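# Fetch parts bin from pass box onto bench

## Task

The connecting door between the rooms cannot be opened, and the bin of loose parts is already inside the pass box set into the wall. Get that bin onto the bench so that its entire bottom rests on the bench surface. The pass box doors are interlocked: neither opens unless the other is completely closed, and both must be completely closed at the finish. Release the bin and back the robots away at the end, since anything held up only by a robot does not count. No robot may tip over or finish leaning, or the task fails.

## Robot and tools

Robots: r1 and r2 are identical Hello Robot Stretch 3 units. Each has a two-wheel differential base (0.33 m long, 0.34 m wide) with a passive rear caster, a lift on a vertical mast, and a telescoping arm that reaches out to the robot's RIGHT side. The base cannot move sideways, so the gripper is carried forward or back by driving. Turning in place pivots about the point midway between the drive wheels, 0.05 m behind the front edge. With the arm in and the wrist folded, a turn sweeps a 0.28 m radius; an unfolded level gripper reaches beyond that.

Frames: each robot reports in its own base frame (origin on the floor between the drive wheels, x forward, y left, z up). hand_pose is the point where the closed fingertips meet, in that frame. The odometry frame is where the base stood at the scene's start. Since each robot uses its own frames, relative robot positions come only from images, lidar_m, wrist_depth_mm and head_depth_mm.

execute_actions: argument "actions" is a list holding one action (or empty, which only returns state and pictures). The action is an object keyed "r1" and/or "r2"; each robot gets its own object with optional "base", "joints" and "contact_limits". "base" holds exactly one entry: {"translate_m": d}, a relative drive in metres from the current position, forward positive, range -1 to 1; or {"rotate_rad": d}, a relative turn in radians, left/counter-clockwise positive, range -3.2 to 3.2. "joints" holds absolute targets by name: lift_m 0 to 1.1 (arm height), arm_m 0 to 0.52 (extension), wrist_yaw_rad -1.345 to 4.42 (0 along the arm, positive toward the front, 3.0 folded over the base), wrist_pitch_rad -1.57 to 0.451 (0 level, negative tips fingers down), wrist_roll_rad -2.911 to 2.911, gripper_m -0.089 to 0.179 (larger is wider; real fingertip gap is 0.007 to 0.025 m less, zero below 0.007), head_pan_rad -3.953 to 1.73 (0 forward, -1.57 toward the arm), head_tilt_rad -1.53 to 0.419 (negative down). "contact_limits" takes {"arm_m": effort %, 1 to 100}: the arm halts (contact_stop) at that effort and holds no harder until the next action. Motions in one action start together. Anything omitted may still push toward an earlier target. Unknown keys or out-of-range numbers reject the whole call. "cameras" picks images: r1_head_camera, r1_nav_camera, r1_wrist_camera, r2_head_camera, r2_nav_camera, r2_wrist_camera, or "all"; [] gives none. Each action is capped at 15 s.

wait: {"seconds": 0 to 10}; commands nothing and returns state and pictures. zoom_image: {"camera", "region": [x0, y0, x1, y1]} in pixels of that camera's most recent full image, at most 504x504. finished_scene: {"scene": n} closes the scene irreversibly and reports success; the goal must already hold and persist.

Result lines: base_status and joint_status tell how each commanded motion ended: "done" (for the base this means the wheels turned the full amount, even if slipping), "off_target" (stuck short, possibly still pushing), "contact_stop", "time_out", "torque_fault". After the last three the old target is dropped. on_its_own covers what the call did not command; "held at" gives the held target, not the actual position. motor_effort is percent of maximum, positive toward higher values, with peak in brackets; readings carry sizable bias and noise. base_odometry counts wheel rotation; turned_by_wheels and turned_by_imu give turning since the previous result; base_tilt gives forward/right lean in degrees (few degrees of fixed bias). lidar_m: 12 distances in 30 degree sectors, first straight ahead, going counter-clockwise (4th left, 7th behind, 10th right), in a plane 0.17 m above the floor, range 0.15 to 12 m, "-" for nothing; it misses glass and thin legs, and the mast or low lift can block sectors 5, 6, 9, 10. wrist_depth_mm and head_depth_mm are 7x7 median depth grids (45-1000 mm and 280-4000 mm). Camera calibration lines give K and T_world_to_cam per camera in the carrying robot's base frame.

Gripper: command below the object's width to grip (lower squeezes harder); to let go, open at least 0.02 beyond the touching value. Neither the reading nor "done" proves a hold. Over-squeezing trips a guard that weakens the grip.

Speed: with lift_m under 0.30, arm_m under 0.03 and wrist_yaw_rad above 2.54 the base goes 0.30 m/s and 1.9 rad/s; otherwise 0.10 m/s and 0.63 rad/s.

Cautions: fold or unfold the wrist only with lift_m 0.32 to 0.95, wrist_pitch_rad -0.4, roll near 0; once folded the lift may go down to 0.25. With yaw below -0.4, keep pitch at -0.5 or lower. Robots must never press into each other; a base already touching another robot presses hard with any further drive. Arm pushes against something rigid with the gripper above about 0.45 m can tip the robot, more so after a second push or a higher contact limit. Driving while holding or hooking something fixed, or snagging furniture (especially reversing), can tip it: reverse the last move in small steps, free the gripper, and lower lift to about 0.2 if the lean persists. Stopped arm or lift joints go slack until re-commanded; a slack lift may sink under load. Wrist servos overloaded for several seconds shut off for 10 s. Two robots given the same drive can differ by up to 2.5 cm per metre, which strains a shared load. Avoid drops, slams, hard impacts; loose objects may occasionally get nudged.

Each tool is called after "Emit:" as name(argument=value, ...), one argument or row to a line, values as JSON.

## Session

Emit:
execute_actions(
  actions=[],
  cameras=["r1_head_camera","r1_nav_camera","r2_head_camera","r2_nav_camera"],
)

Scene clock: 0.00 s.
r1.base_odometry: x=+0.000 y=+0.000 heading=+0.000 (m, m, rad; r1's odometry frame)
r1.turned_by_wheels: +0.000 (rad since the last result)
r1.turned_by_imu: +0.000 (rad since the last result)
r1.base_tilt: forward=+0.9 right=+0.9 (deg)
r1.lidar_m: 1.12 1.07 1.10 1.07 1.03 1.05 1.40 3.38 1.79 2.80 3.23 1.58
r1.head_depth_mm: 1672 1686 1669 1661 1647 1633 1623 / 1537 1531 1520 1512 1496 1493 1476 / 1400 1385 1381 1370 1361 1343 1358 / 1282 1278 1270 1263 1256 1255 1250 / 1186 1187 1182 1173 1170 1157 1167 / 1105 1105 1099 1095 1090 1081 1070 / 1037 1034 1030 1023 1015 1016 1002
r1.base_status: not commanded
r1.joint_positions: lift_m=+0.493 arm_m=+0.003 wrist_yaw_rad=+3.040 wrist_pitch_rad=-0.517 wrist_roll_rad=+0.002 gripper_m=+0.037 head_pan_rad=-0.008 head_tilt_rad=-0.006
r1.joint_status: not commanded
r1.motor_effort: left_wheel=+1 right_wheel=+0 lift_m=+34 arm_m=+0 wrist_yaw_rad=+0 wrist_pitch_rad=+4 wrist_roll_rad=+1 gripper_m=+0 head_pan_rad=+0 head_tilt_rad=+0 (%)
r1.hand_pose: x=+0.0003 y=+0.0621 z=+0.4838 quat_wxyz=(+0.216, +0.692, +0.146, +0.673) (m; r1's base frame)
r1.wrist_depth_mm: 783 - - - - - 852 / 840 957 - - - - 918 / 901 - - - - - 939 / 924 979 936 947 938 898 881 / 835 819 - 805 814 779 772 / 721 723 708 697 - 679 665 / 636 624 - - 606 607 596
r2.base_odometry: x=+0.000 y=+0.000 heading=+0.000 (m, m, rad; r2's odometry frame)
r2.turned_by_wheels: +0.000 (rad since the last result)
r2.turned_by_imu: +0.000 (rad since the last result)
r2.base_tilt: forward=-0.2 right=+1.0 (deg)
r2.lidar_m: 1.32 1.31 1.47 2.39 3.49 1.71 3.41 1.78 0.95 0.79 0.79 0.89
r2.head_depth_mm: 1220 1226 1239 1253 1265 1273 1298 / 1383 1399 1406 1414 1423 1440 1450 / 1353 1355 1363 1372 1391 1404 1413 / 1309 1315 1314 1330 1331 1347 1362 / 1259 1262 1282 1277 1289 1300 1308 / 1216 1228 1238 1250 1253 1258 1261 / 1191 1191 1202 1216 1208 1236 1222
r2.base_status: not commanded
r2.joint_positions: lift_m=+0.307 arm_m=-0.002 wrist_yaw_rad=+2.904 wrist_pitch_rad=-0.612 wrist_roll_rad=-0.001 gripper_m=+0.037 head_pan_rad=+0.016 head_tilt_rad=-0.020
r2.joint_status: not commanded
r2.motor_effort: left_wheel=+0 right_wheel=-1 lift_m=+24 arm_m=+1 wrist_yaw_rad=+0 wrist_pitch_rad=+4 wrist_roll_rad=+0 gripper_m=+0 head_pan_rad=+0 head_tilt_rad=+2 (%)
r2.hand_pose: x=+0.0249 y=+0.0478 z=+0.2790 quat_wxyz=(+0.292, +0.694, +0.132, +0.645) (m; r2's base frame)
r2.wrist_depth_mm: - - - - - - - / 748 791 813 794 833 809 862 / 638 - 670 658 671 685 700 / 539 - 561 556 578 585 576 / 474 495 - 501 501 494 500 / - - - 429 432 435 439 / - - - 391 398 400 398
pictures: r1_head_camera (sideways: a quarter turn clockwise sets it upright), r1_nav_camera (sideways: a quarter turn counterclockwise sets it upright), r2_head_camera (sideways: a quarter turn clockwise sets it upright), r2_nav_camera (sideways: a quarter turn counterclockwise sets it upright)
camera_calibration (this result's frames):
r1_head_camera: T_world_to_cam=[[0.0223029, -0.0127114, -0.99967, 1.32288], [0.0336334, 0.999363, -0.0119571, 0.0170736], [0.999185, -0.0333557, 0.0227162, -0.0812256], [0, 0, 0, 1]] pos_world=[0.0510811, -0.00295646, 1.32449]
r1_nav_camera: T_world_to_cam=[[0.0443667, 0.0243112, 0.998719, -1.26815], [0.0317977, -0.999232, 0.0229111, 0.0172837], [0.998509, 0.0307405, -0.0451057, 0.00680984], [0, 0, 0, 1]] pos_world=[0.0489142, 0.0478912, 1.26643]
r2_head_camera: T_world_to_cam=[[-0.0535796, 0.0247661, -0.998256, 1.32113], [-0.0350785, 0.999029, 0.0266681, -0.0262093], [0.997947, 0.0364462, -0.0526588, 0.0247242], [0, 0, 0, 1]] pos_world=[0.0451927, -0.00743649, 1.32083]
r2_nav_camera: T_world_to_cam=[[0.0010966, -0.0565179, 0.998401, -1.25534], [-0.0239272, -0.998117, -0.0564756, 0.118929], [0.999713, -0.023827, -0.00244685, -0.0421786], [0, 0, 0, 1]] pos_world=[0.0463888, 0.0467507, 1.25995]
Images, in order (width x height): r1_head_camera 896x504, r1_nav_camera 672x504, r2_head_camera 896x504, r2_nav_camera 672x504.

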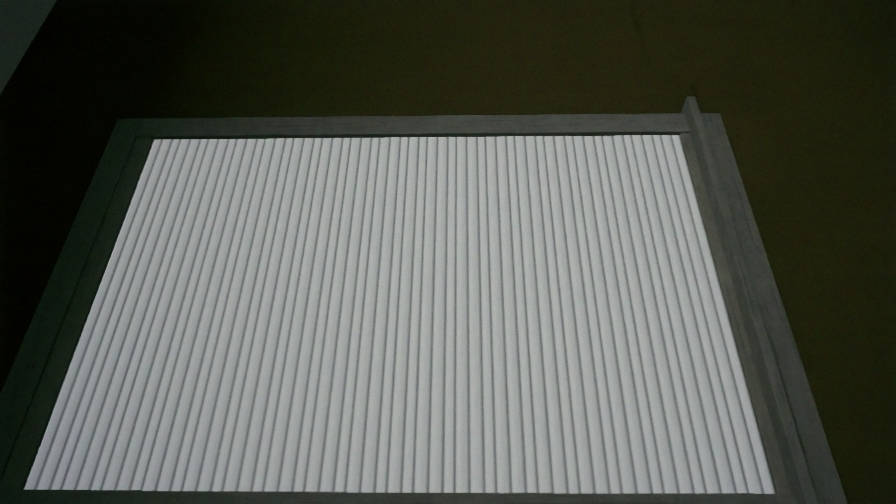

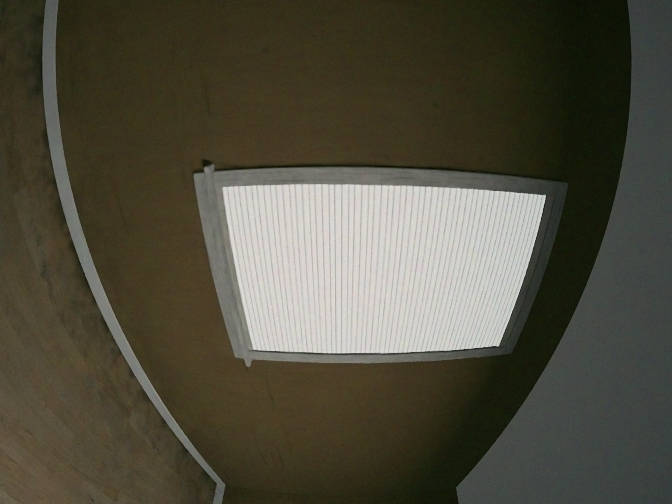

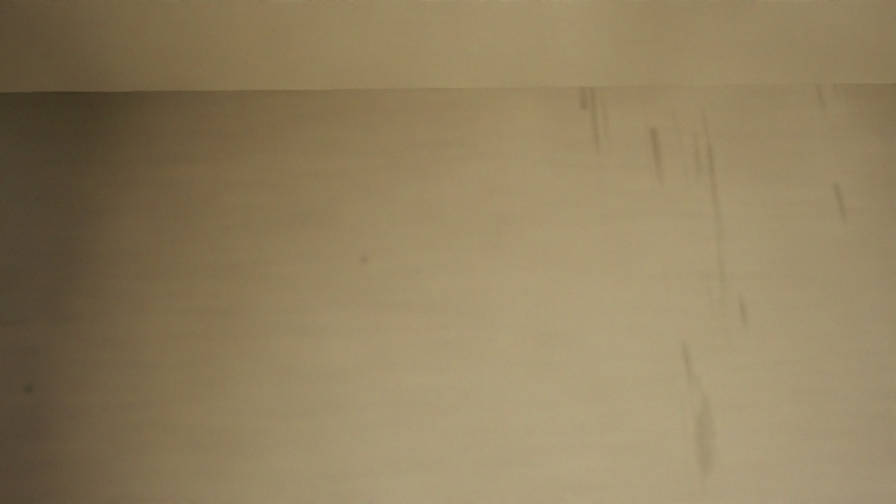

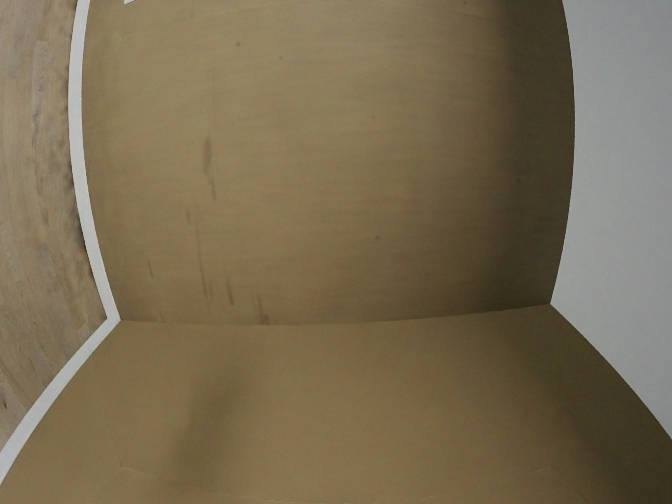

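Emit:
execute_actions(
  actions=[
    {"r1":{"joints":{"head_pan_rad":-2.2,"head_tilt_rad":-0.3}},"r2":{"joints":{"head_pan_rad":1.7,"head_tilt_rad":-0.3}}},
  ],
  cameras=["r1_head_camera","r1_nav_camera","r2_head_camera","r2_nav_camera"],
)

Emit:
execute_actions(
  actions=[
    {"r1":{"joints":{"head_pan_rad":-3.6}},"r2":{"joints":{"head_pan_rad":-2.6}}},
  ],
  cameras=["r1_head_camera","r1_nav_camera","r2_head_camera","r2_nav_camera"],
)

Scene clock: 5.33 s.
r1.base_odometry: x=+0.000 y=+0.000 heading=+0.000 (m, m, rad; r1's odometry frame)
r1.turned_by_wheels: +0.000 (rad since the last result)
r1.turned_by_imu: +0.000 (rad since the last result)
r1.base_tilt: forward=+0.8 right=+0.9 (deg)
r1.lidar_m: 1.12 1.07 1.10 1.08 1.03 1.05 1.40 3.34 1.79 2.80 3.26 1.59
r1.head_depth_mm: 3175 3334 3508 3613 2969 2068 1588 / 3269 3451 3620 3806 2950 2068 1597 / 3408 3575 3765 3882 2959 2077 1590 / 3489 3694 3926 - 2954 2069 1589 / 3659 3864 - 3871 2701 2058 1593 / 3749 - - 2192 2608 1994 1596 / 3751 - - 2349 2880 2053 1585
r1.base_status: not commanded
r1.joint_positions: lift_m=+0.493 arm_m=+0.003 wrist_yaw_rad=+3.040 wrist_pitch_rad=-0.517 wrist_roll_rad=+0.002 gripper_m=+0.037 head_pan_rad=-2.193 head_tilt_rad=-0.296
r1.joint_status: all done
r1.motor_effort: left_wheel=+1(1) right_wheel=+0(0) lift_m=+34(34) arm_m=+0(0) wrist_yaw_rad=+0(1) wrist_pitch_rad=+4(4) wrist_roll_rad=+0(1) gripper_m=+0(1) head_pan_rad=-2(32) head_tilt_rad=+0(18) (%)
r1.hand_pose: x=+0.0003 y=+0.0621 z=+0.4838 quat_wxyz=(+0.216, +0.692, +0.146, +0.673) (m; r1's base frame)
r1.wrist_depth_mm: 796 - - - - - 847 / 845 929 - - - - 908 / 909 - - - - - 942 / 942 - 958 961 935 904 902 / 830 820 - 798 822 788 758 / 718 717 713 698 - 676 669 / 628 630 - - 607 602 586
r2.base_odometry: x=+0.000 y=+0.000 heading=+0.000 (m, m, rad; r2's odometry frame)
r2.turned_by_wheels: +0.000 (rad since the last result)
r2.turned_by_imu: -0.001 (rad since the last result)
r2.base_tilt: forward=-0.1 right=+1.1 (deg)
r2.lidar_m: 1.31 1.31 1.47 2.39 3.47 1.70 3.42 1.78 0.95 0.79 0.79 0.88
r2.head_depth_mm: 2297 2376 2467 2519 2411 1831 1443 / 2866 3013 3156 3254 2562 1852 1452 / 3177 3337 3603 3701 2579 1863 1468 / 3092 3259 3434 3622 2563 1884 1466 / 3020 3128 3374 3563 2569 1903 1471 / 2982 3150 3329 3505 2664 1901 1479 / 2919 3027 3233 3417 - - -
r2.base_status: not commanded
r2.joint_positions: lift_m=+0.307 arm_m=-0.002 wrist_yaw_rad=+2.904 wrist_pitch_rad=-0.612 wrist_roll_rad=-0.001 gripper_m=+0.037 head_pan_rad=+1.693 head_tilt_rad=-0.296
r2.joint_status: all done
r2.motor_effort: left_wheel=+0(0) right_wheel=-1(1) lift_m=+24(24) arm_m=+1(0) wrist_yaw_rad=+0(0) wrist_pitch_rad=+3(3) wrist_roll_rad=+0(1) gripper_m=+0(0) head_pan_rad=+2(31) head_tilt_rad=-1(17) (%)
r2.hand_pose: x=+0.0249 y=+0.0478 z=+0.2790 quat_wxyz=(+0.292, +0.694, +0.132, +0.645) (m; r2's base frame)
r2.wrist_depth_mm: - - - - - - - / 742 807 782 797 813 843 845 / 632 - 655 672 672 659 688 / 550 - 572 567 569 570 574 / 475 487 - 493 492 499 505 / - - - 423 437 438 430 / - - - 389 395 394 401
pictures: r1_head_camera (sideways: a quarter turn clockwise sets it upright), r1_nav_camera (sideways: a quarter turn counterclockwise sets it upright), r2_head_camera (sideways: a quarter turn clockwise sets it upright), r2_nav_camera (sideways: a quarter turn counterclockwise sets it upright)
camera_calibration (this result's frames):
r1_head_camera: T_world_to_cam=[[0.143907, 0.222237, -0.964314, 1.27574], [0.800262, -0.599359, -0.0187037, 0.0211747], [-0.582127, -0.769012, -0.264099, 0.301777], [0, 0, 0, 1]] pos_world=[-0.0248603, -0.0387541, 1.31031]
r1_nav_camera: T_world_to_cam=[[-0.171038, -0.28094, 0.944362, -1.19569], [-0.838067, 0.545466, 0.0104857, 0.0387727], [-0.518063, -0.789645, -0.328742, 0.385253], [0, 0, 0, 1]] pos_world=[0.0275708, -0.0528546, 1.25541]
r2_head_camera: T_world_to_cam=[[0.0139517, -0.324351, -0.945834, 1.25212], [-0.990672, -0.132717, 0.0308989, -0.0258778], [-0.13555, 0.93658, -0.323177, 0.383756], [0, 0, 0, 1]] pos_world=[0.00891243, 0.0432733, 1.30912]
r2_nav_camera: T_world_to_cam=[[0.0229293, 0.277561, 0.960434, -1.20569], [0.996731, 0.0680936, -0.0434746, 0.0957589], [-0.0774663, 0.958292, -0.275093, 0.319297], [0, 0, 0, 1]] pos_world=[-0.0430655, 0.0221533, 1.24999]
Images, in order (width x height): r1_head_camera 896x504, r1_nav_camera 672x504, r2_head_camera 896x504, r2_nav_camera 672x504.

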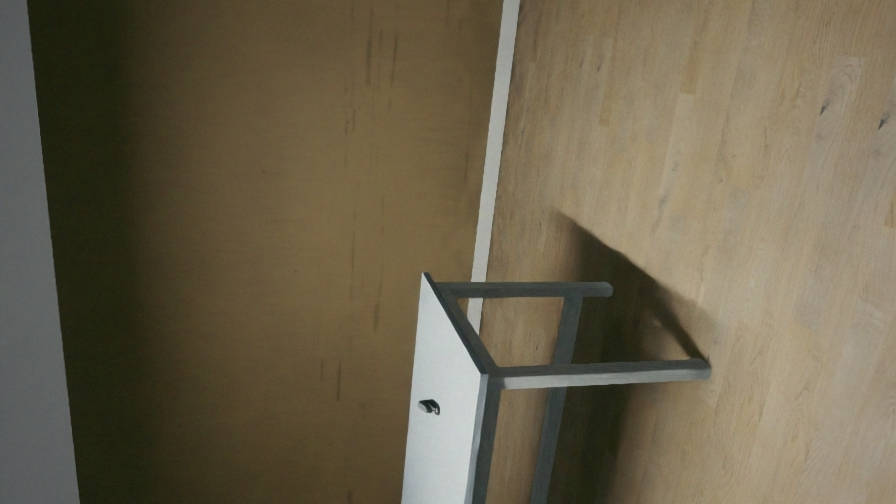

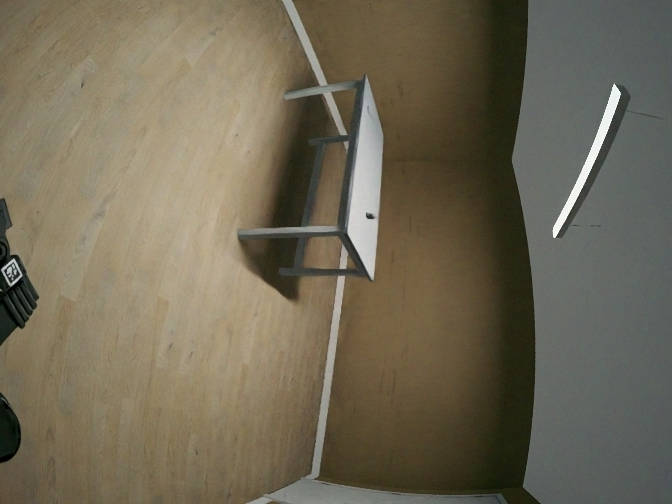

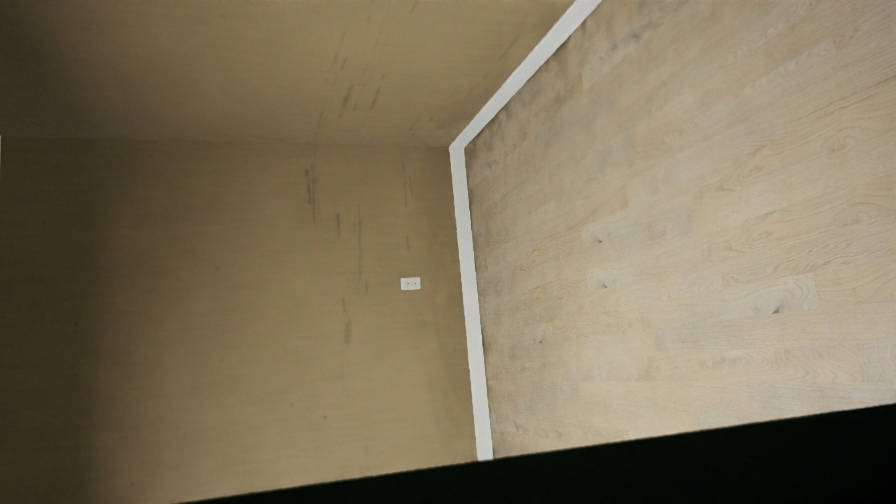

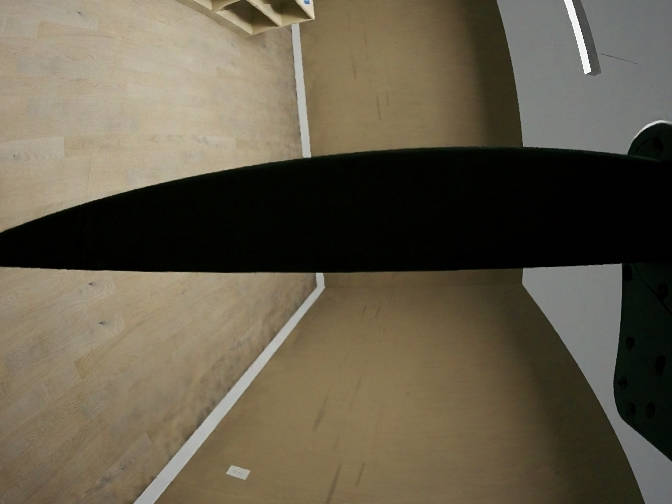

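Scene clock: 7.70 s.
r1.base_odometry: x=+0.000 y=+0.000 heading=+0.000 (m, m, rad; r1's odometry frame)
r1.turned_by_wheels: +0.000 (rad since the last result)
r1.turned_by_imu: +0.000 (rad since the last result)
r1.base_tilt: forward=+0.8 right=+0.9 (deg)
r1.lidar_m: 1.12 1.06 1.09 1.08 1.03 1.05 1.40 3.36 1.79 2.80 3.26 1.58
r1.head_depth_mm: 876 914 956 996 1037 1091 1142 / 926 963 1005 1054 1104 1157 1222 / 970 1014 1068 1115 1174 1234 1311 / 1028 1075 1130 1185 1256 1329 1404 / 1086 1138 1199 1271 1346 1432 1487 / 1159 1215 1288 1367 1455 1556 1568 / 1238 1308 1385 1473 1578 1693 1585
r1.base_status: not commanded
r1.joint_positions: lift_m=+0.493 arm_m=+0.003 wrist_yaw_rad=+3.040 wrist_pitch_rad=-0.517 wrist_roll_rad=+0.002 gripper_m=+0.037 head_pan_rad=-3.593 head_tilt_rad=-0.296
r1.joint_status: all done
r1.motor_effort: left_wheel=+1(1) right_wheel=+0(1) lift_m=+34(34) arm_m=+0(0) wrist_yaw_rad=+0(1) wrist_pitch_rad=+4(4) wrist_roll_rad=+1(1) gripper_m=+0(0) head_pan_rad=-3(31) head_tilt_rad=-1(2) (%)
r1.hand_pose: x=+0.0003 y=+0.0621 z=+0.4838 quat_wxyz=(+0.216, +0.692, +0.146, +0.673) (m; r1's base frame)
r1.wrist_depth_mm: 802 - - - - - 849 / 842 923 - - - - 891 / 902 - - - - - 943 / 914 976 958 920 929 928 894 / 829 810 - 803 810 762 761 / 716 730 700 694 - 671 664 / 635 633 - - 601 600 582
r2.base_odometry: x=+0.000 y=+0.000 heading=+0.000 (m, m, rad; r2's odometry frame)
r2.turned_by_wheels: +0.000 (rad since the last result)
r2.turned_by_imu: -0.001 (rad since the last result)
r2.base_tilt: forward=-0.1 right=+1.2 (deg)
r2.lidar_m: 1.32 1.31 1.47 2.39 3.50 1.71 3.41 1.78 0.95 0.79 0.79 0.88
r2.head_depth_mm: 2861 3014 3161 3332 2559 1857 1446 / 2918 3077 3265 3446 2533 1866 1466 / 3001 3149 3365 3521 2606 1860 1460 / 2956 3168 3178 3319 2622 1881 1475 / 2052 2179 1759 1794 2364 1888 1478 / 1634 1657 1225 1313 1697 1759 1469 / 1328 1343 1237 1303 1394 1441 1396
r2.base_status: not commanded
r2.joint_positions: lift_m=+0.307 arm_m=-0.002 wrist_yaw_rad=+2.904 wrist_pitch_rad=-0.612 wrist_roll_rad=-0.001 gripper_m=+0.037 head_pan_rad=-2.593 head_tilt_rad=-0.297
r2.joint_status: all done
r2.motor_effort: left_wheel=+0(0) right_wheel=-1(2) lift_m=+24(24) arm_m=+1(1) wrist_yaw_rad=+0(0) wrist_pitch_rad=+3(3) wrist_roll_rad=+0(1) gripper_m=-1(0) head_pan_rad=-2(31) head_tilt_rad=-1(1) (%)
r2.hand_pose: x=+0.0249 y=+0.0478 z=+0.2790 quat_wxyz=(+0.292, +0.694, +0.132, +0.645) (m; r2's base frame)
r2.wrist_depth_mm: - - - - - - - / 714 779 788 796 801 818 841 / 642 - 656 650 683 676 699 / 554 - 554 562 567 580 588 / 474 495 - 494 495 502 509 / - - - 424 442 436 442 / - - - 395 394 401 390
pictures: r1_head_camera (sideways: a quarter turn clockwise sets it upright), r1_nav_camera (sideways: a quarter turn counterclockwise sets it upright), r2_head_camera (sideways: a quarter turn clockwise sets it upright), r2_nav_camera (sideways: a quarter turn counterclockwise sets it upright)
camera_calibration (this result's frames):
r1_head_camera: T_world_to_cam=[[0.243546, -0.104084, -0.964288, 1.27509], [-0.454629, -0.890484, -0.0187057, 0.0288322], [-0.856737, 0.442949, -0.264194, 0.303575], [0, 0, 0, 1]] pos_world=[-0.0373528, 0.0239238, 1.3103]
r1_nav_camera: T_world_to_cam=[[-0.306005, 0.120842, 0.944329, -1.19483], [0.395096, 0.91858, 0.0104813, 0.0312561], [-0.866176, 0.376308, -0.328834, 0.387497], [0, 0, 0, 1]] pos_world=[-0.0423324, -0.0301433, 1.25541]
r2_head_camera: T_world_to_cam=[[0.289741, 0.147153, -0.945725, 1.25029], [0.530956, -0.846836, 0.0309026, -0.0351647], [-0.796326, -0.511092, -0.323495, 0.3882], [0, 0, 0, 1]] pos_world=[-0.0344568, -0.0153572, 1.3091]
r2_nav_camera: T_world_to_cam=[[-0.262424, -0.0942123, 0.960343, -1.20383], [-0.474637, 0.879108, -0.0434565, 0.104711], [-0.840151, -0.467218, -0.275416, 0.324369], [0, 0, 0, 1]] pos_world=[0.00630494, -0.0539166, 1.24998]
Images, in order (width x height): r1_head_camera 896x504, r1_nav_camera 672x504, r2_head_camera 896x504, r2_nav_camera 672x504.

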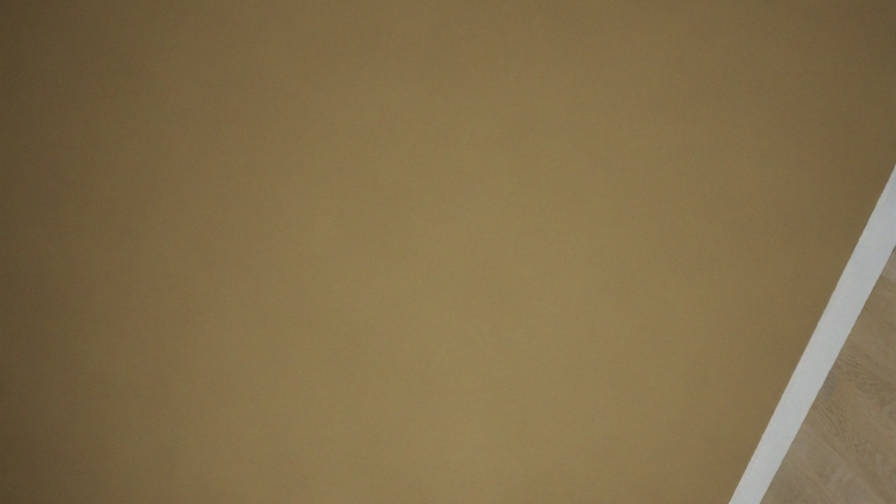

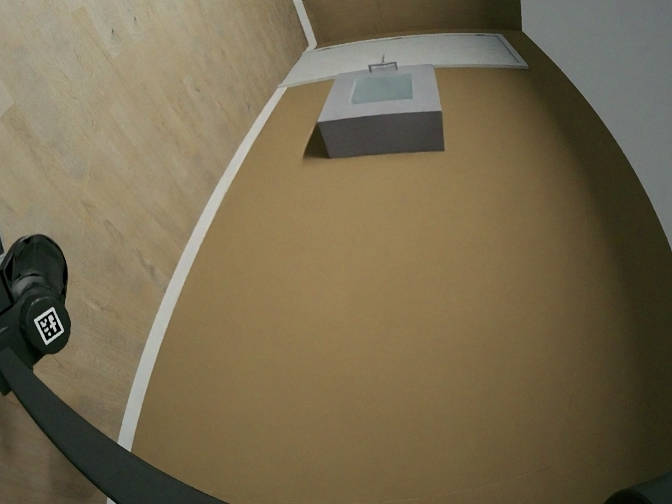

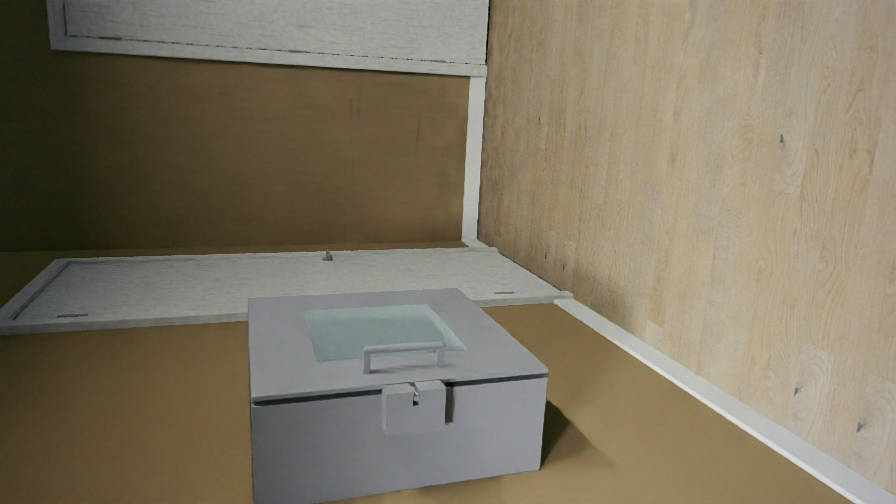

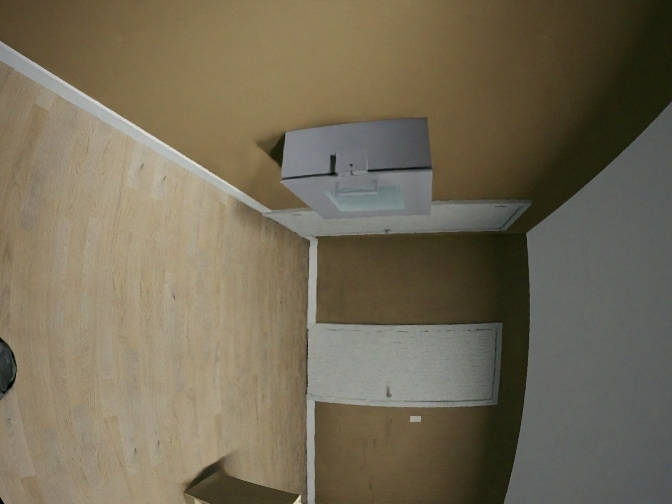

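Emit:
execute_actions(
  actions=[
    {"r1":{"base":{"rotate_rad":-2.4},"joints":{"head_pan_rad":-0.4,"head_tilt_rad":-0.25,"lift_m":0.5,"wrist_pitch_rad":-0.4}},"r2":{"base":{"rotate_rad":0.26},"joints":{"lift_m":0.5,"wrist_pitch_rad":-0.4,"head_pan_rad":-2.2}}},
  ],
  cameras=["r1_head_camera","r1_nav_camera"],
)

Emit:
execute_actions(
  actions=[
    {"r1":{"joints":{"wrist_yaw_rad":0.0}},"r2":{"base":{"translate_m":-0.9},"joints":{"wrist_yaw_rad":0.0}}},
  ],
  cameras=["r2_head_camera","r2_nav_camera"],
)

Scene clock: 31.80 s.
r1.base_odometry: x=+0.000 y=+0.000 heading=-2.400 (m, m, rad; r1's odometry frame)
r1.turned_by_wheels: -2.400 (rad since the last result)
r1.turned_by_imu: -2.429 (rad since the last result)
r1.base_tilt: forward=+0.8 right=+0.9 (deg)
r1.lidar_m: 2.36 1.80 2.81 2.51 1.30 1.07 1.07 1.18 1.03 1.03 1.14 1.81
r1.head_depth_mm: 1691 1727 1547 1607 1762 1846 1651 / 2042 2094 1718 1665 2169 2083 1649 / 2601 2642 2682 2172 2828 2171 1651 / 3172 3569 3683 3870 3176 2174 1649 / 3261 3498 3679 3810 3161 2174 1648 / 3258 3412 3588 3715 3190 2171 1658 / 3172 3330 3452 3620 3195 2161 1650
r1.base_status: done
r1.joint_positions: lift_m=+0.499 arm_m=+0.003 wrist_yaw_rad=+3.040 wrist_pitch_rad=-0.420 wrist_roll_rad=+0.002 gripper_m=+0.037 head_pan_rad=-0.407 head_tilt_rad=-0.260
r1.joint_status: all done
r1.motor_effort: left_wheel=+4(9) right_wheel=-2(4) lift_m=+52(52) arm_m=-1(0) wrist_yaw_rad=+0(0) wrist_pitch_rad=+6(6) wrist_roll_rad=+0(1) gripper_m=-1(0) head_pan_rad=+1(30) head_tilt_rad=+3(6) (%)
r1.hand_pose: x=+0.0016 y=+0.0755 z=+0.5116 quat_wxyz=(+0.183, +0.698, +0.112, +0.683) (m; r1's base frame)
r1.wrist_depth_mm: - - - - - - - / - - - - - - - / - - - - - - - / - - - - - - - / 944 942 - 908 915 876 853 / 793 798 - 756 - 754 737 / 675 672 - 665 649 646 639
r2.base_odometry: x=+0.000 y=+0.000 heading=+0.260 (m, m, rad; r2's odometry frame)
r2.turned_by_wheels: +0.260 (rad since the last result)
r2.turned_by_imu: +0.254 (rad since the last result)
r2.base_tilt: forward=-0.2 right=+1.2 (deg)
r2.lidar_m: 1.31 1.34 1.75 3.48 2.14 1.70 3.38 1.20 0.84 0.79 0.81 1.05
r2.head_depth_mm: 1166 1235 1246 1309 1589 1705 1454 / 1051 1120 1202 1292 1394 1514 1462 / 955 1007 1077 1149 1228 1342 1387 / 876 918 974 1037 1104 1180 1266 / 810 849 891 942 994 1059 1124 / 750 783 820 860 913 964 1016 / 701 728 762 796 836 878 931
r2.base_status: done
r2.joint_positions: lift_m=+0.500 arm_m=-0.002 wrist_yaw_rad=+2.904 wrist_pitch_rad=-0.418 wrist_roll_rad=-0.001 gripper_m=+0.037 head_pan_rad=-2.207 head_tilt_rad=-0.297
r2.joint_status: all done
r2.motor_effort: left_wheel=-4(8) right_wheel=+0(1) lift_m=+31(32) arm_m=+2(0) wrist_yaw_rad=+0(0) wrist_pitch_rad=+5(5) wrist_roll_rad=+0(0) gripper_m=+0(0) head_pan_rad=+2(19) head_tilt_rad=-1(1) (%)
r2.hand_pose: x=+0.0316 y=+0.0755 z=+0.5123 quat_wxyz=(+0.228, +0.704, +0.064, +0.670) (m; r2's base frame)
r2.wrist_depth_mm: - - - - - - - / - - - - - - - / - - - - - - - / - - - - - - - / 809 - 888 878 879 890 887 / 713 699 - 744 724 730 749 / 612 627 634 617 641 651 631
pictures: r1_head_camera (sideways: a quarter turn clockwise sets it upright), r1_nav_camera (sideways: a quarter turn counterclockwise sets it upright)
camera_calibration (this result's frames):
r1_head_camera: T_world_to_cam=[[-0.215619, 0.0793252, -0.97325, 1.28961], [0.415529, 0.909403, -0.017937, 0.0225242], [0.883654, -0.408281, -0.229046, 0.247212], [0, 0, 0, 1]] pos_world=[0.0502547, -0.0218503, 1.31214]
r1_nav_camera: T_world_to_cam=[[0.279382, -0.0935828, 0.955609, -1.21313], [-0.35458, -0.934947, 0.0121058, 0.0337137], [0.892311, -0.342222, -0.29439, 0.331942], [0, 0, 0, 1]] pos_world=[0.0546853, 0.0315904, 1.25659]
Images, in order (width x height): r1_head_camera 896x504, r1_nav_camera 672x504.

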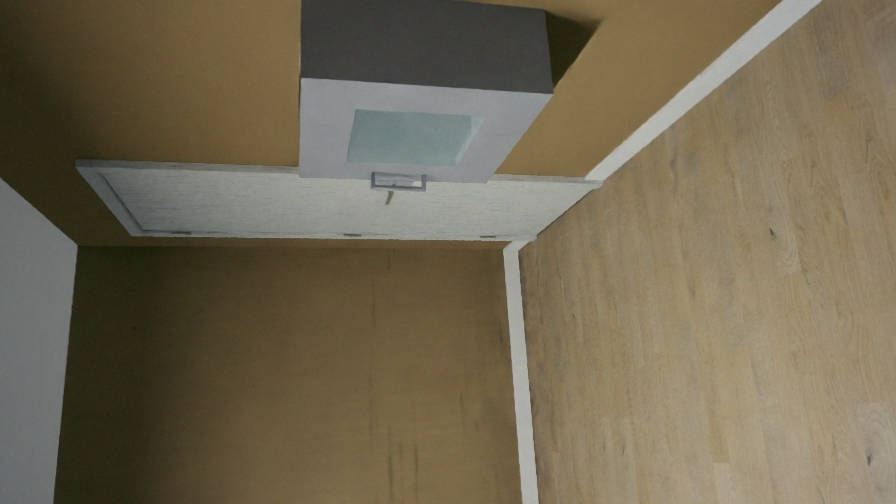

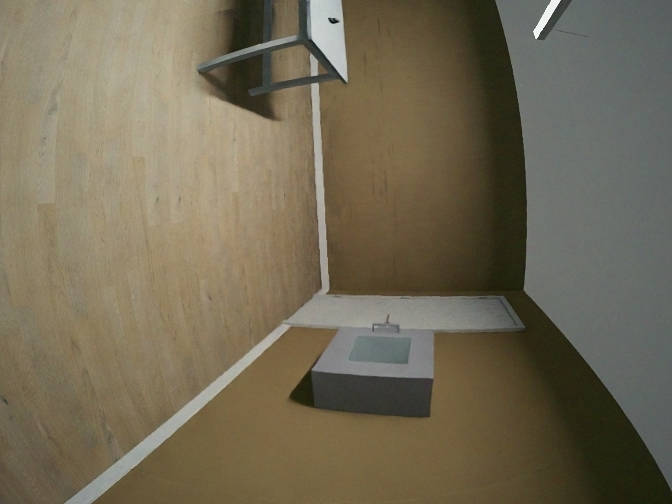

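Scene clock: 41.80 s.
r1.base_odometry: x=+0.000 y=+0.000 heading=-2.400 (m, m, rad; r1's odometry frame)
r1.turned_by_wheels: +0.000 (rad since the last result)
r1.turned_by_imu: -0.001 (rad since the last result)
r1.base_tilt: forward=+0.8 right=+0.9 (deg)
r1.lidar_m: 2.36 1.79 2.80 2.51 1.30 1.07 1.07 1.19 1.03 1.03 1.14 1.81
r1.head_depth_mm: 1689 1722 1553 1603 1763 1850 1657 / 2054 2118 1714 1666 2170 2091 1662 / 2592 2654 2686 2162 2847 2186 1650 / 3141 3534 3766 3912 3199 2157 1645 / 3286 3509 3630 3816 3191 2167 1641 / 3294 3421 3582 3683 3149 2185 1652 / 3205 3319 3446 3585 3178 2181 1654
r1.base_status: not commanded
r1.joint_positions: lift_m=+0.499 arm_m=+0.003 wrist_yaw_rad=+0.002 wrist_pitch_rad=-0.419 wrist_roll_rad=+0.002 gripper_m=+0.037 head_pan_rad=-0.407 head_tilt_rad=-0.260
r1.joint_status: all done
r1.motor_effort: left_wheel=+3(4) right_wheel=-2(2) lift_m=+51(51) arm_m=+0(1) wrist_yaw_rad=-3(3) wrist_pitch_rad=+5(6) wrist_roll_rad=+0(1) gripper_m=+0(0) head_pan_rad=+2(2) head_tilt_rad=+3(4) (%)
r1.hand_pose: x=-0.0210 y=-0.3718 z=+0.5116 quat_wxyz=(+0.691, +0.148, -0.692, -0.147) (m; r1's base frame)
r1.wrist_depth_mm: 853 816 768 735 711 679 649 / 943 921 841 805 767 737 705 / - - 945 910 836 809 761 / - - - - 942 912 838 / 951 923 957 892 942 878 852 / 800 775 798 762 - 744 739 / 682 678 664 663 642 640 638
r2.base_odometry: x=-0.870 y=-0.231 heading=+0.260 (m, m, rad; r2's odometry frame)
r2.turned_by_wheels: +0.000 (rad since the last result)
r2.turned_by_imu: -0.004 (rad since the last result)
r2.base_tilt: forward=-0.2 right=+1.1 (deg)
r2.lidar_m: 2.19 2.25 2.94 2.29 1.28 2.67 2.51 1.30 0.90 0.85 0.87 1.13
r2.head_depth_mm: 1256 1348 1450 1556 1707 1787 1444 / 1133 1192 918 982 1064 1628 1448 / 1033 1079 830 1153 997 1428 1443 / 941 988 743 1307 1093 1244 1336 / 867 921 679 720 762 807 1221 / 809 843 625 658 698 755 1100 / 754 789 632 707 687 932 1004
r2.base_status: done
r2.joint_positions: lift_m=+0.500 arm_m=-0.002 wrist_yaw_rad=+0.001 wrist_pitch_rad=-0.418 wrist_roll_rad=-0.001 gripper_m=+0.037 head_pan_rad=-2.207 head_tilt_rad=-0.297
r2.joint_status: all done
r2.motor_effort: left_wheel=-3(10) right_wheel=+1(3) lift_m=+32(32) arm_m=+1(1) wrist_yaw_rad=-1(2) wrist_pitch_rad=+5(5) wrist_roll_rad=+1(0) gripper_m=+0(0) head_pan_rad=+2(2) head_tilt_rad=-1(1) (%)
r2.hand_pose: x=-0.0212 y=-0.3670 z=+0.5123 quat_wxyz=(+0.692, +0.147, -0.691, -0.146) (m; r2's base frame)
r2.wrist_depth_mm: 501 526 531 543 555 574 590 / 544 564 576 594 604 624 642 / 605 628 629 656 672 698 717 / 659 691 699 735 741 766 787 / 738 779 743 803 814 841 846 / 726 698 - 703 735 768 754 / 611 621 620 626 635 654 652
pictures: r2_head_camera (sideways: a quarter turn clockwise sets it upright), r2_nav_camera (sideways: a quarter turn counterclockwise sets it upright)
camera_calibration (this result's frames):
r2_head_camera: T_world_to_cam=[[0.213167, 0.245461, -0.945679, 1.2507], [0.810553, -0.584849, 0.0309042, -0.0368723], [-0.545494, -0.773111, -0.32363, 0.386845], [0, 0, 0, 1]] pos_world=[-0.0256994, -0.0294887, 1.3091]
r2_nav_camera: T_world_to_cam=[[-0.207776, -0.186134, 0.960304, -1.20411], [-0.770513, 0.635941, -0.0434489, 0.106506], [-0.60261, -0.748954, -0.275552, 0.323098], [0, 0, 0, 1]] pos_world=[0.0265798, -0.0498719, 1.24997]
Images, in order (width x height): r2_head_camera 896x504, r2_nav_camera 672x504.

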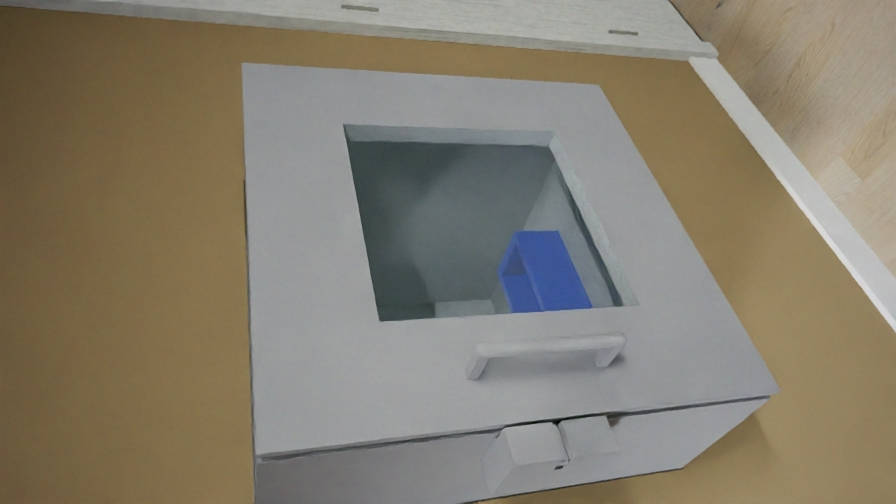

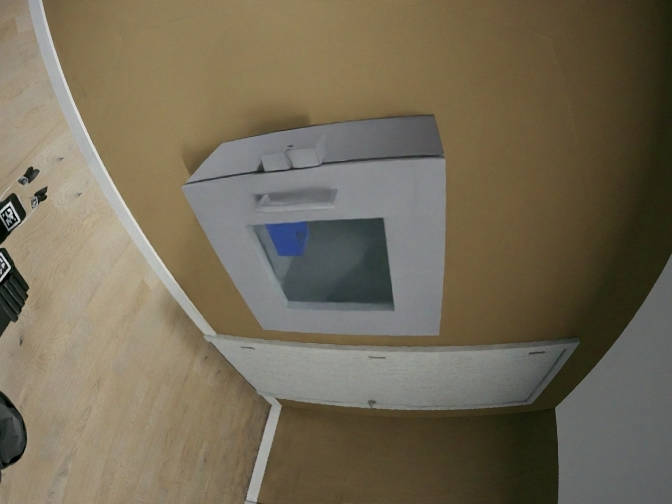

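Emit:
execute_actions(
  actions=[
    {"r1":{"base":{"rotate_rad":-0.24},"joints":{"head_pan_rad":-1.0,"gripper_m":0.09,"wrist_pitch_rad":0}},"r2":{"base":{"translate_m":-0.25},"joints":{"lift_m":0.79,"wrist_pitch_rad":0,"gripper_m":-0.03,"head_pan_rad":-1.57,"head_tilt_rad":-0.5}}},
  ],
  cameras=["r2_head_camera"],
)

Emit:
execute_actions(
  actions=[
    {"r1":{"base":{"translate_m":1.0},"joints":{"lift_m":0.9}},"r2":{"joints":{"arm_m":0.4},"contact_limits":{"arm_m":18}}},
  ],
  cameras=["r2_head_camera","r2_wrist_camera","r1_nav_camera"],
)

Scene clock: 59.30 s.
r1.base_odometry: x=+0.000 y=+0.000 heading=-2.640 (m, m, rad; r1's odometry frame)
r1.turned_by_wheels: -0.240 (rad since the last result)
r1.turned_by_imu: -0.243 (rad since the last result)
r1.base_tilt: forward=+0.8 right=+0.9 (deg)
r1.lidar_m: 3.20 1.80 2.80 3.24 1.61 1.12 1.07 1.09 1.09 1.03 1.05 1.37
r1.head_depth_mm: 878 905 940 978 1015 1056 1102 / 918 950 986 1028 1074 1117 1168 / 964 1000 1041 1086 1138 1188 1244 / 1013 1056 1100 1149 1203 1266 1328 / 1075 1118 1164 1222 1287 1353 1429 / 1131 1187 1240 1310 1375 1455 1513 / 1201 1266 1331 1402 1479 1580 1589
r1.base_status: done
r1.joint_positions: lift_m=+0.499 arm_m=+0.003 wrist_yaw_rad=+0.001 wrist_pitch_rad=-0.023 wrist_roll_rad=+0.002 gripper_m=+0.090 head_pan_rad=-0.993 head_tilt_rad=-0.260
r1.joint_status: all done
r1.motor_effort: left_wheel=+4(8) right_wheel=-2(5) lift_m=+51(51) arm_m=+0(0) wrist_yaw_rad=-2(2) wrist_pitch_rad=+7(6) wrist_roll_rad=+1(1) gripper_m=+0(79) head_pan_rad=-3(23) head_tilt_rad=+3(3) (%)
r1.hand_pose: x=-0.0211 y=-0.4032 z=+0.6081 quat_wxyz=(+0.707, +0.009, -0.707, -0.008) (m; r1's base frame)
r1.wrist_depth_mm: 716 714 726 747 750 766 773 / 746 740 756 769 781 795 796 / 773 772 781 790 797 806 835 / 792 798 802 832 848 844 863 / 837 844 834 851 872 881 879 / 847 861 884 887 913 915 933 / 879 900 902 926 927 944 955
r2.base_odometry: x=-1.111 y=-0.295 heading=+0.260 (m, m, rad; r2's odometry frame)
r2.turned_by_wheels: +0.000 (rad since the last result)
r2.turned_by_imu: -0.002 (rad since the last result)
r2.base_tilt: forward=-0.1 right=+1.1 (deg)
r2.lidar_m: 2.44 2.49 3.25 1.06 1.07 2.41 2.27 1.32 0.91 0.86 0.88 1.16
r2.head_depth_mm: 696 558 1261 971 792 1275 1257 / 700 552 2974 952 784 1261 1261 / 693 548 597 654 765 1250 - / 690 554 608 678 786 1235 1288 / 699 765 834 934 1051 1210 1277 / 693 759 836 928 1046 1196 1286 / 689 754 829 920 1035 1183 1287
r2.base_status: done
r2.joint_positions: lift_m=+0.790 arm_m=-0.002 wrist_yaw_rad=+0.001 wrist_pitch_rad=-0.020 wrist_roll_rad=-0.001 gripper_m=-0.029 head_pan_rad=-1.577 head_tilt_rad=-0.494
r2.joint_status: all done
r2.motor_effort: left_wheel=-3(9) right_wheel=+0(3) lift_m=+32(34) arm_m=+0(1) wrist_yaw_rad=-1(1) wrist_pitch_rad=+6(6) wrist_roll_rad=+1(0) gripper_m=-13(92) head_pan_rad=+2(24) head_tilt_rad=-2(15) (%)
r2.hand_pose: x=-0.0212 y=-0.3983 z=+0.8990 quat_wxyz=(+0.708, +0.008, -0.706, -0.007) (m; r2's base frame)
r2.wrist_depth_mm: 527 539 547 349 889 803 552 / 553 558 567 367 961 784 556 / 562 572 594 369 - 782 550 / 582 595 611 387 629 705 553 / 602 623 627 - 415 428 450 / 622 647 635 421 432 447 462 / 652 671 683 720 742 740 771
pictures: r2_head_camera (sideways: a quarter turn clockwise sets it upright)
camera_calibration (this result's frames):
r2_head_camera: T_world_to_cam=[[0.0288292, 0.502738, -0.863958, 1.1452], [0.999471, -0.00146951, 0.032496, -0.0400888], [0.0150674, -0.864438, -0.502514, 0.616208], [0, 0, 0, 1]] pos_world=[-0.00223222, -0.0431218, 1.30036]
Images, in order (width x height): r2_head_camera 896x504.

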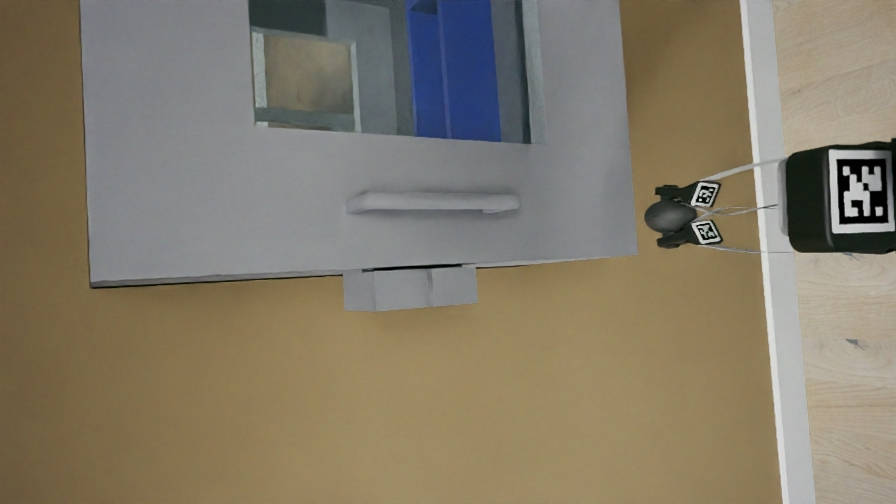

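Scene clock: 70.47 s.
r1.base_odometry: x=-0.877 y=-0.481 heading=-2.640 (m, m, rad; r1's odometry frame)
r1.turned_by_wheels: +0.000 (rad since the last result)
r1.turned_by_imu: +0.001 (rad since the last result)
r1.base_tilt: forward=+0.9 right=+0.9 (deg)
r1.lidar_m: 2.69 1.54 1.12 2.46 3.09 2.17 2.06 1.46 1.02 0.97 0.99 1.30
r1.head_depth_mm: 825 851 883 916 958 997 1039 / 863 897 931 969 1008 1053 1102 / 907 942 977 1010 1062 1109 1175 / 956 996 874 855 898 972 1254 / 1009 1051 833 852 895 943 1351 / 1065 1119 883 1451 1312 1037 1441 / 1132 1186 943 1259 1257 1471 1551
r1.base_status: done
r1.joint_positions: lift_m=+0.899 arm_m=+0.003 wrist_yaw_rad=+0.001 wrist_pitch_rad=-0.021 wrist_roll_rad=+0.002 gripper_m=+0.090 head_pan_rad=-0.993 head_tilt_rad=-0.260
r1.joint_status: all done
r1.motor_effort: left_wheel=+3(10) right_wheel=-1(1) lift_m=+51(54) arm_m=-1(0) wrist_yaw_rad=-2(1) wrist_pitch_rad=+6(7) wrist_roll_rad=+1(0) gripper_m=+0(0) head_pan_rad=-3(2) head_tilt_rad=+4(3) (%)
r1.hand_pose: x=-0.0211 y=-0.4032 z=+1.0085 quat_wxyz=(+0.707, +0.008, -0.707, -0.007) (m; r1's base frame)
r1.wrist_depth_mm: 601 666 672 691 697 709 721 / 586 692 700 717 722 720 736 / 584 718 722 738 733 766 773 / 577 736 752 761 778 787 801 / 572 769 780 795 799 818 815 / 566 809 830 820 822 858 866 / 600 823 860 870 863 881 905
r2.base_odometry: x=-1.111 y=-0.295 heading=+0.260 (m, m, rad; r2's odometry frame)
r2.turned_by_wheels: +0.000 (rad since the last result)
r2.turned_by_imu: -0.010 (rad since the last result)
r2.base_tilt: forward=-0.1 right=+1.0 (deg)
r2.lidar_m: 2.44 2.49 3.21 1.06 1.07 2.41 2.27 1.34 0.92 0.86 0.88 1.15
r2.head_depth_mm: 698 558 1268 974 780 - - / 691 554 3092 963 767 - 1252 / 692 549 606 666 741 - 1264 / 691 545 612 669 1066 1258 1261 / 702 766 834 926 1058 1209 1272 / 694 761 836 925 1043 1197 1275 / 689 752 827 921 1032 1183 1284
r2.base_status: not commanded
r2.joint_positions: lift_m=+0.790 arm_m=+0.212 wrist_yaw_rad=+0.011 wrist_pitch_rad=-0.017 wrist_roll_rad=-0.001 gripper_m=-0.029 head_pan_rad=-1.577 head_tilt_rad=-0.497
r2.joint_status: arm_m contact_stop (moved +0.214 of +0.402)
r2.on_its_own: arm_m is slack since a contact_stop, until your next command for it (your +0.400 is given up)
r2.motor_effort: left_wheel=+3(31) right_wheel=-4(10) lift_m=+29(31) arm_m=+1(23) wrist_yaw_rad=-9(12) wrist_pitch_rad=+5(15) wrist_roll_rad=+0(1) gripper_m=-13(14) head_pan_rad=+1(2) head_tilt_rad=-1(3) (%)
r2.contact_limits: arm_m 18 (drawing in: default 18, maximum 30; extending or still: default 26, maximum 43)
r2.hand_pose: x=-0.0187 y=-0.6123 z=+0.9001 quat_wxyz=(+0.708, +0.010, -0.706, -0.002) (m; r2's base frame)
r2.wrist_depth_mm: 354 160 154 156 161 680 530 / 364 156 159 160 166 680 539 / 374 163 163 166 172 709 536 / 384 395 173 171 179 651 521 / 402 408 418 123 186 426 476 / 412 429 433 - 194 389 397 / 433 440 193 196 203 211 216
pictures: r1_nav_camera (sideways: a quarter turn counterclockwise sets it upright), r2_head_camera (sideways: a quarter turn clockwise sets it upright), r2_wrist_camera
camera_calibration (this result's frames):
r1_nav_camera: T_world_to_cam=[[0.181029, -0.232432, 0.955617, -1.21254], [-0.812406, -0.582966, 0.0121071, 0.0365048], [0.554278, -0.778541, -0.294363, 0.333968], [0, 0, 0, 1]] pos_world=[0.0640506, -0.000543265, 1.25659]
r2_head_camera: T_world_to_cam=[[0.0285476, 0.505659, -0.862261, 1.14299], [0.999471, -0.00098551, 0.0325124, -0.04011], [0.0155904, -0.862733, -0.505419, 0.619984], [0, 0, 0, 1]] pos_world=[-0.00220659, -0.0431213, 1.30021]
r2_wrist_camera: T_world_to_cam=[[-0.999233, 0.0389785, 0.00367259, -0.00425516], [0.00441444, 0.205378, -0.978673, 1.03603], [-0.0389015, -0.977906, -0.205392, -0.247485], [0, 0, 0, 1]] pos_world=[-0.0184529, -0.454628, 0.963118]
Images, in order (width x height): r1_nav_camera 672x504, r2_head_camera 896x504, r2_wrist_camera 644x364.

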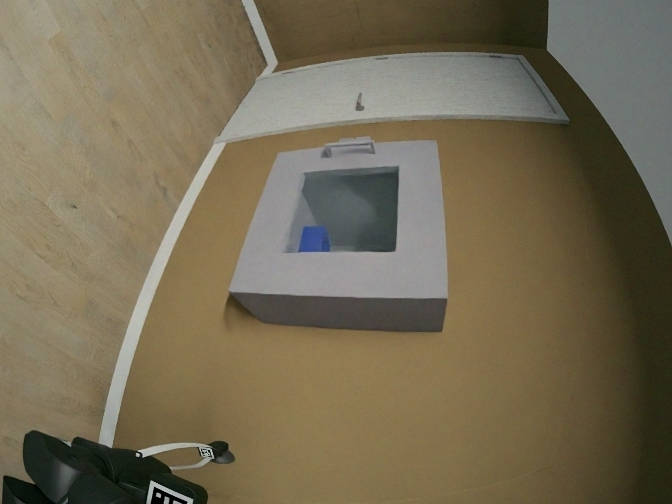

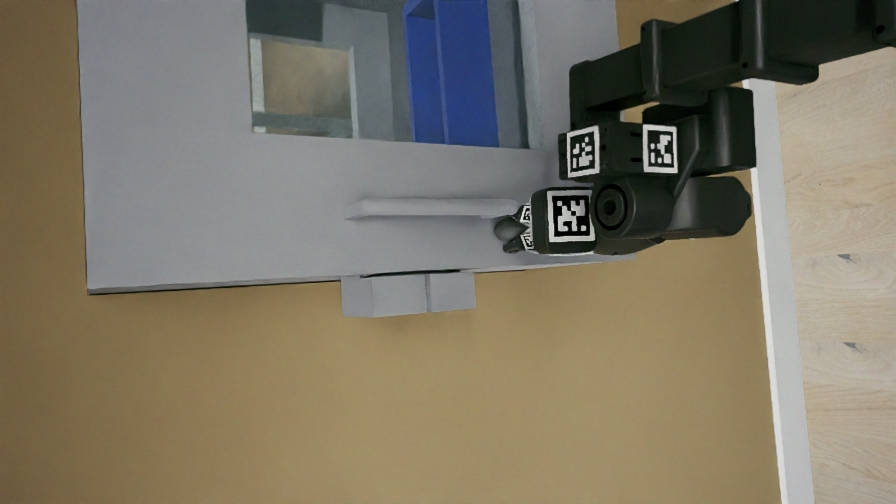

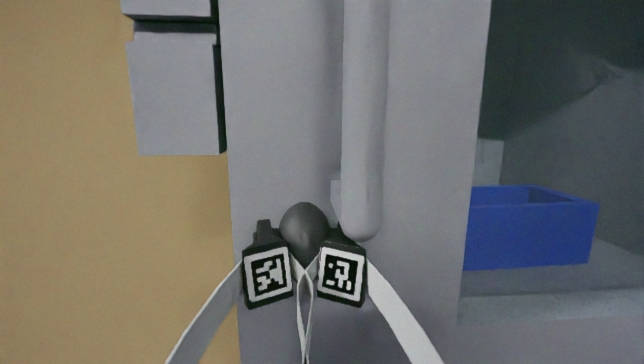

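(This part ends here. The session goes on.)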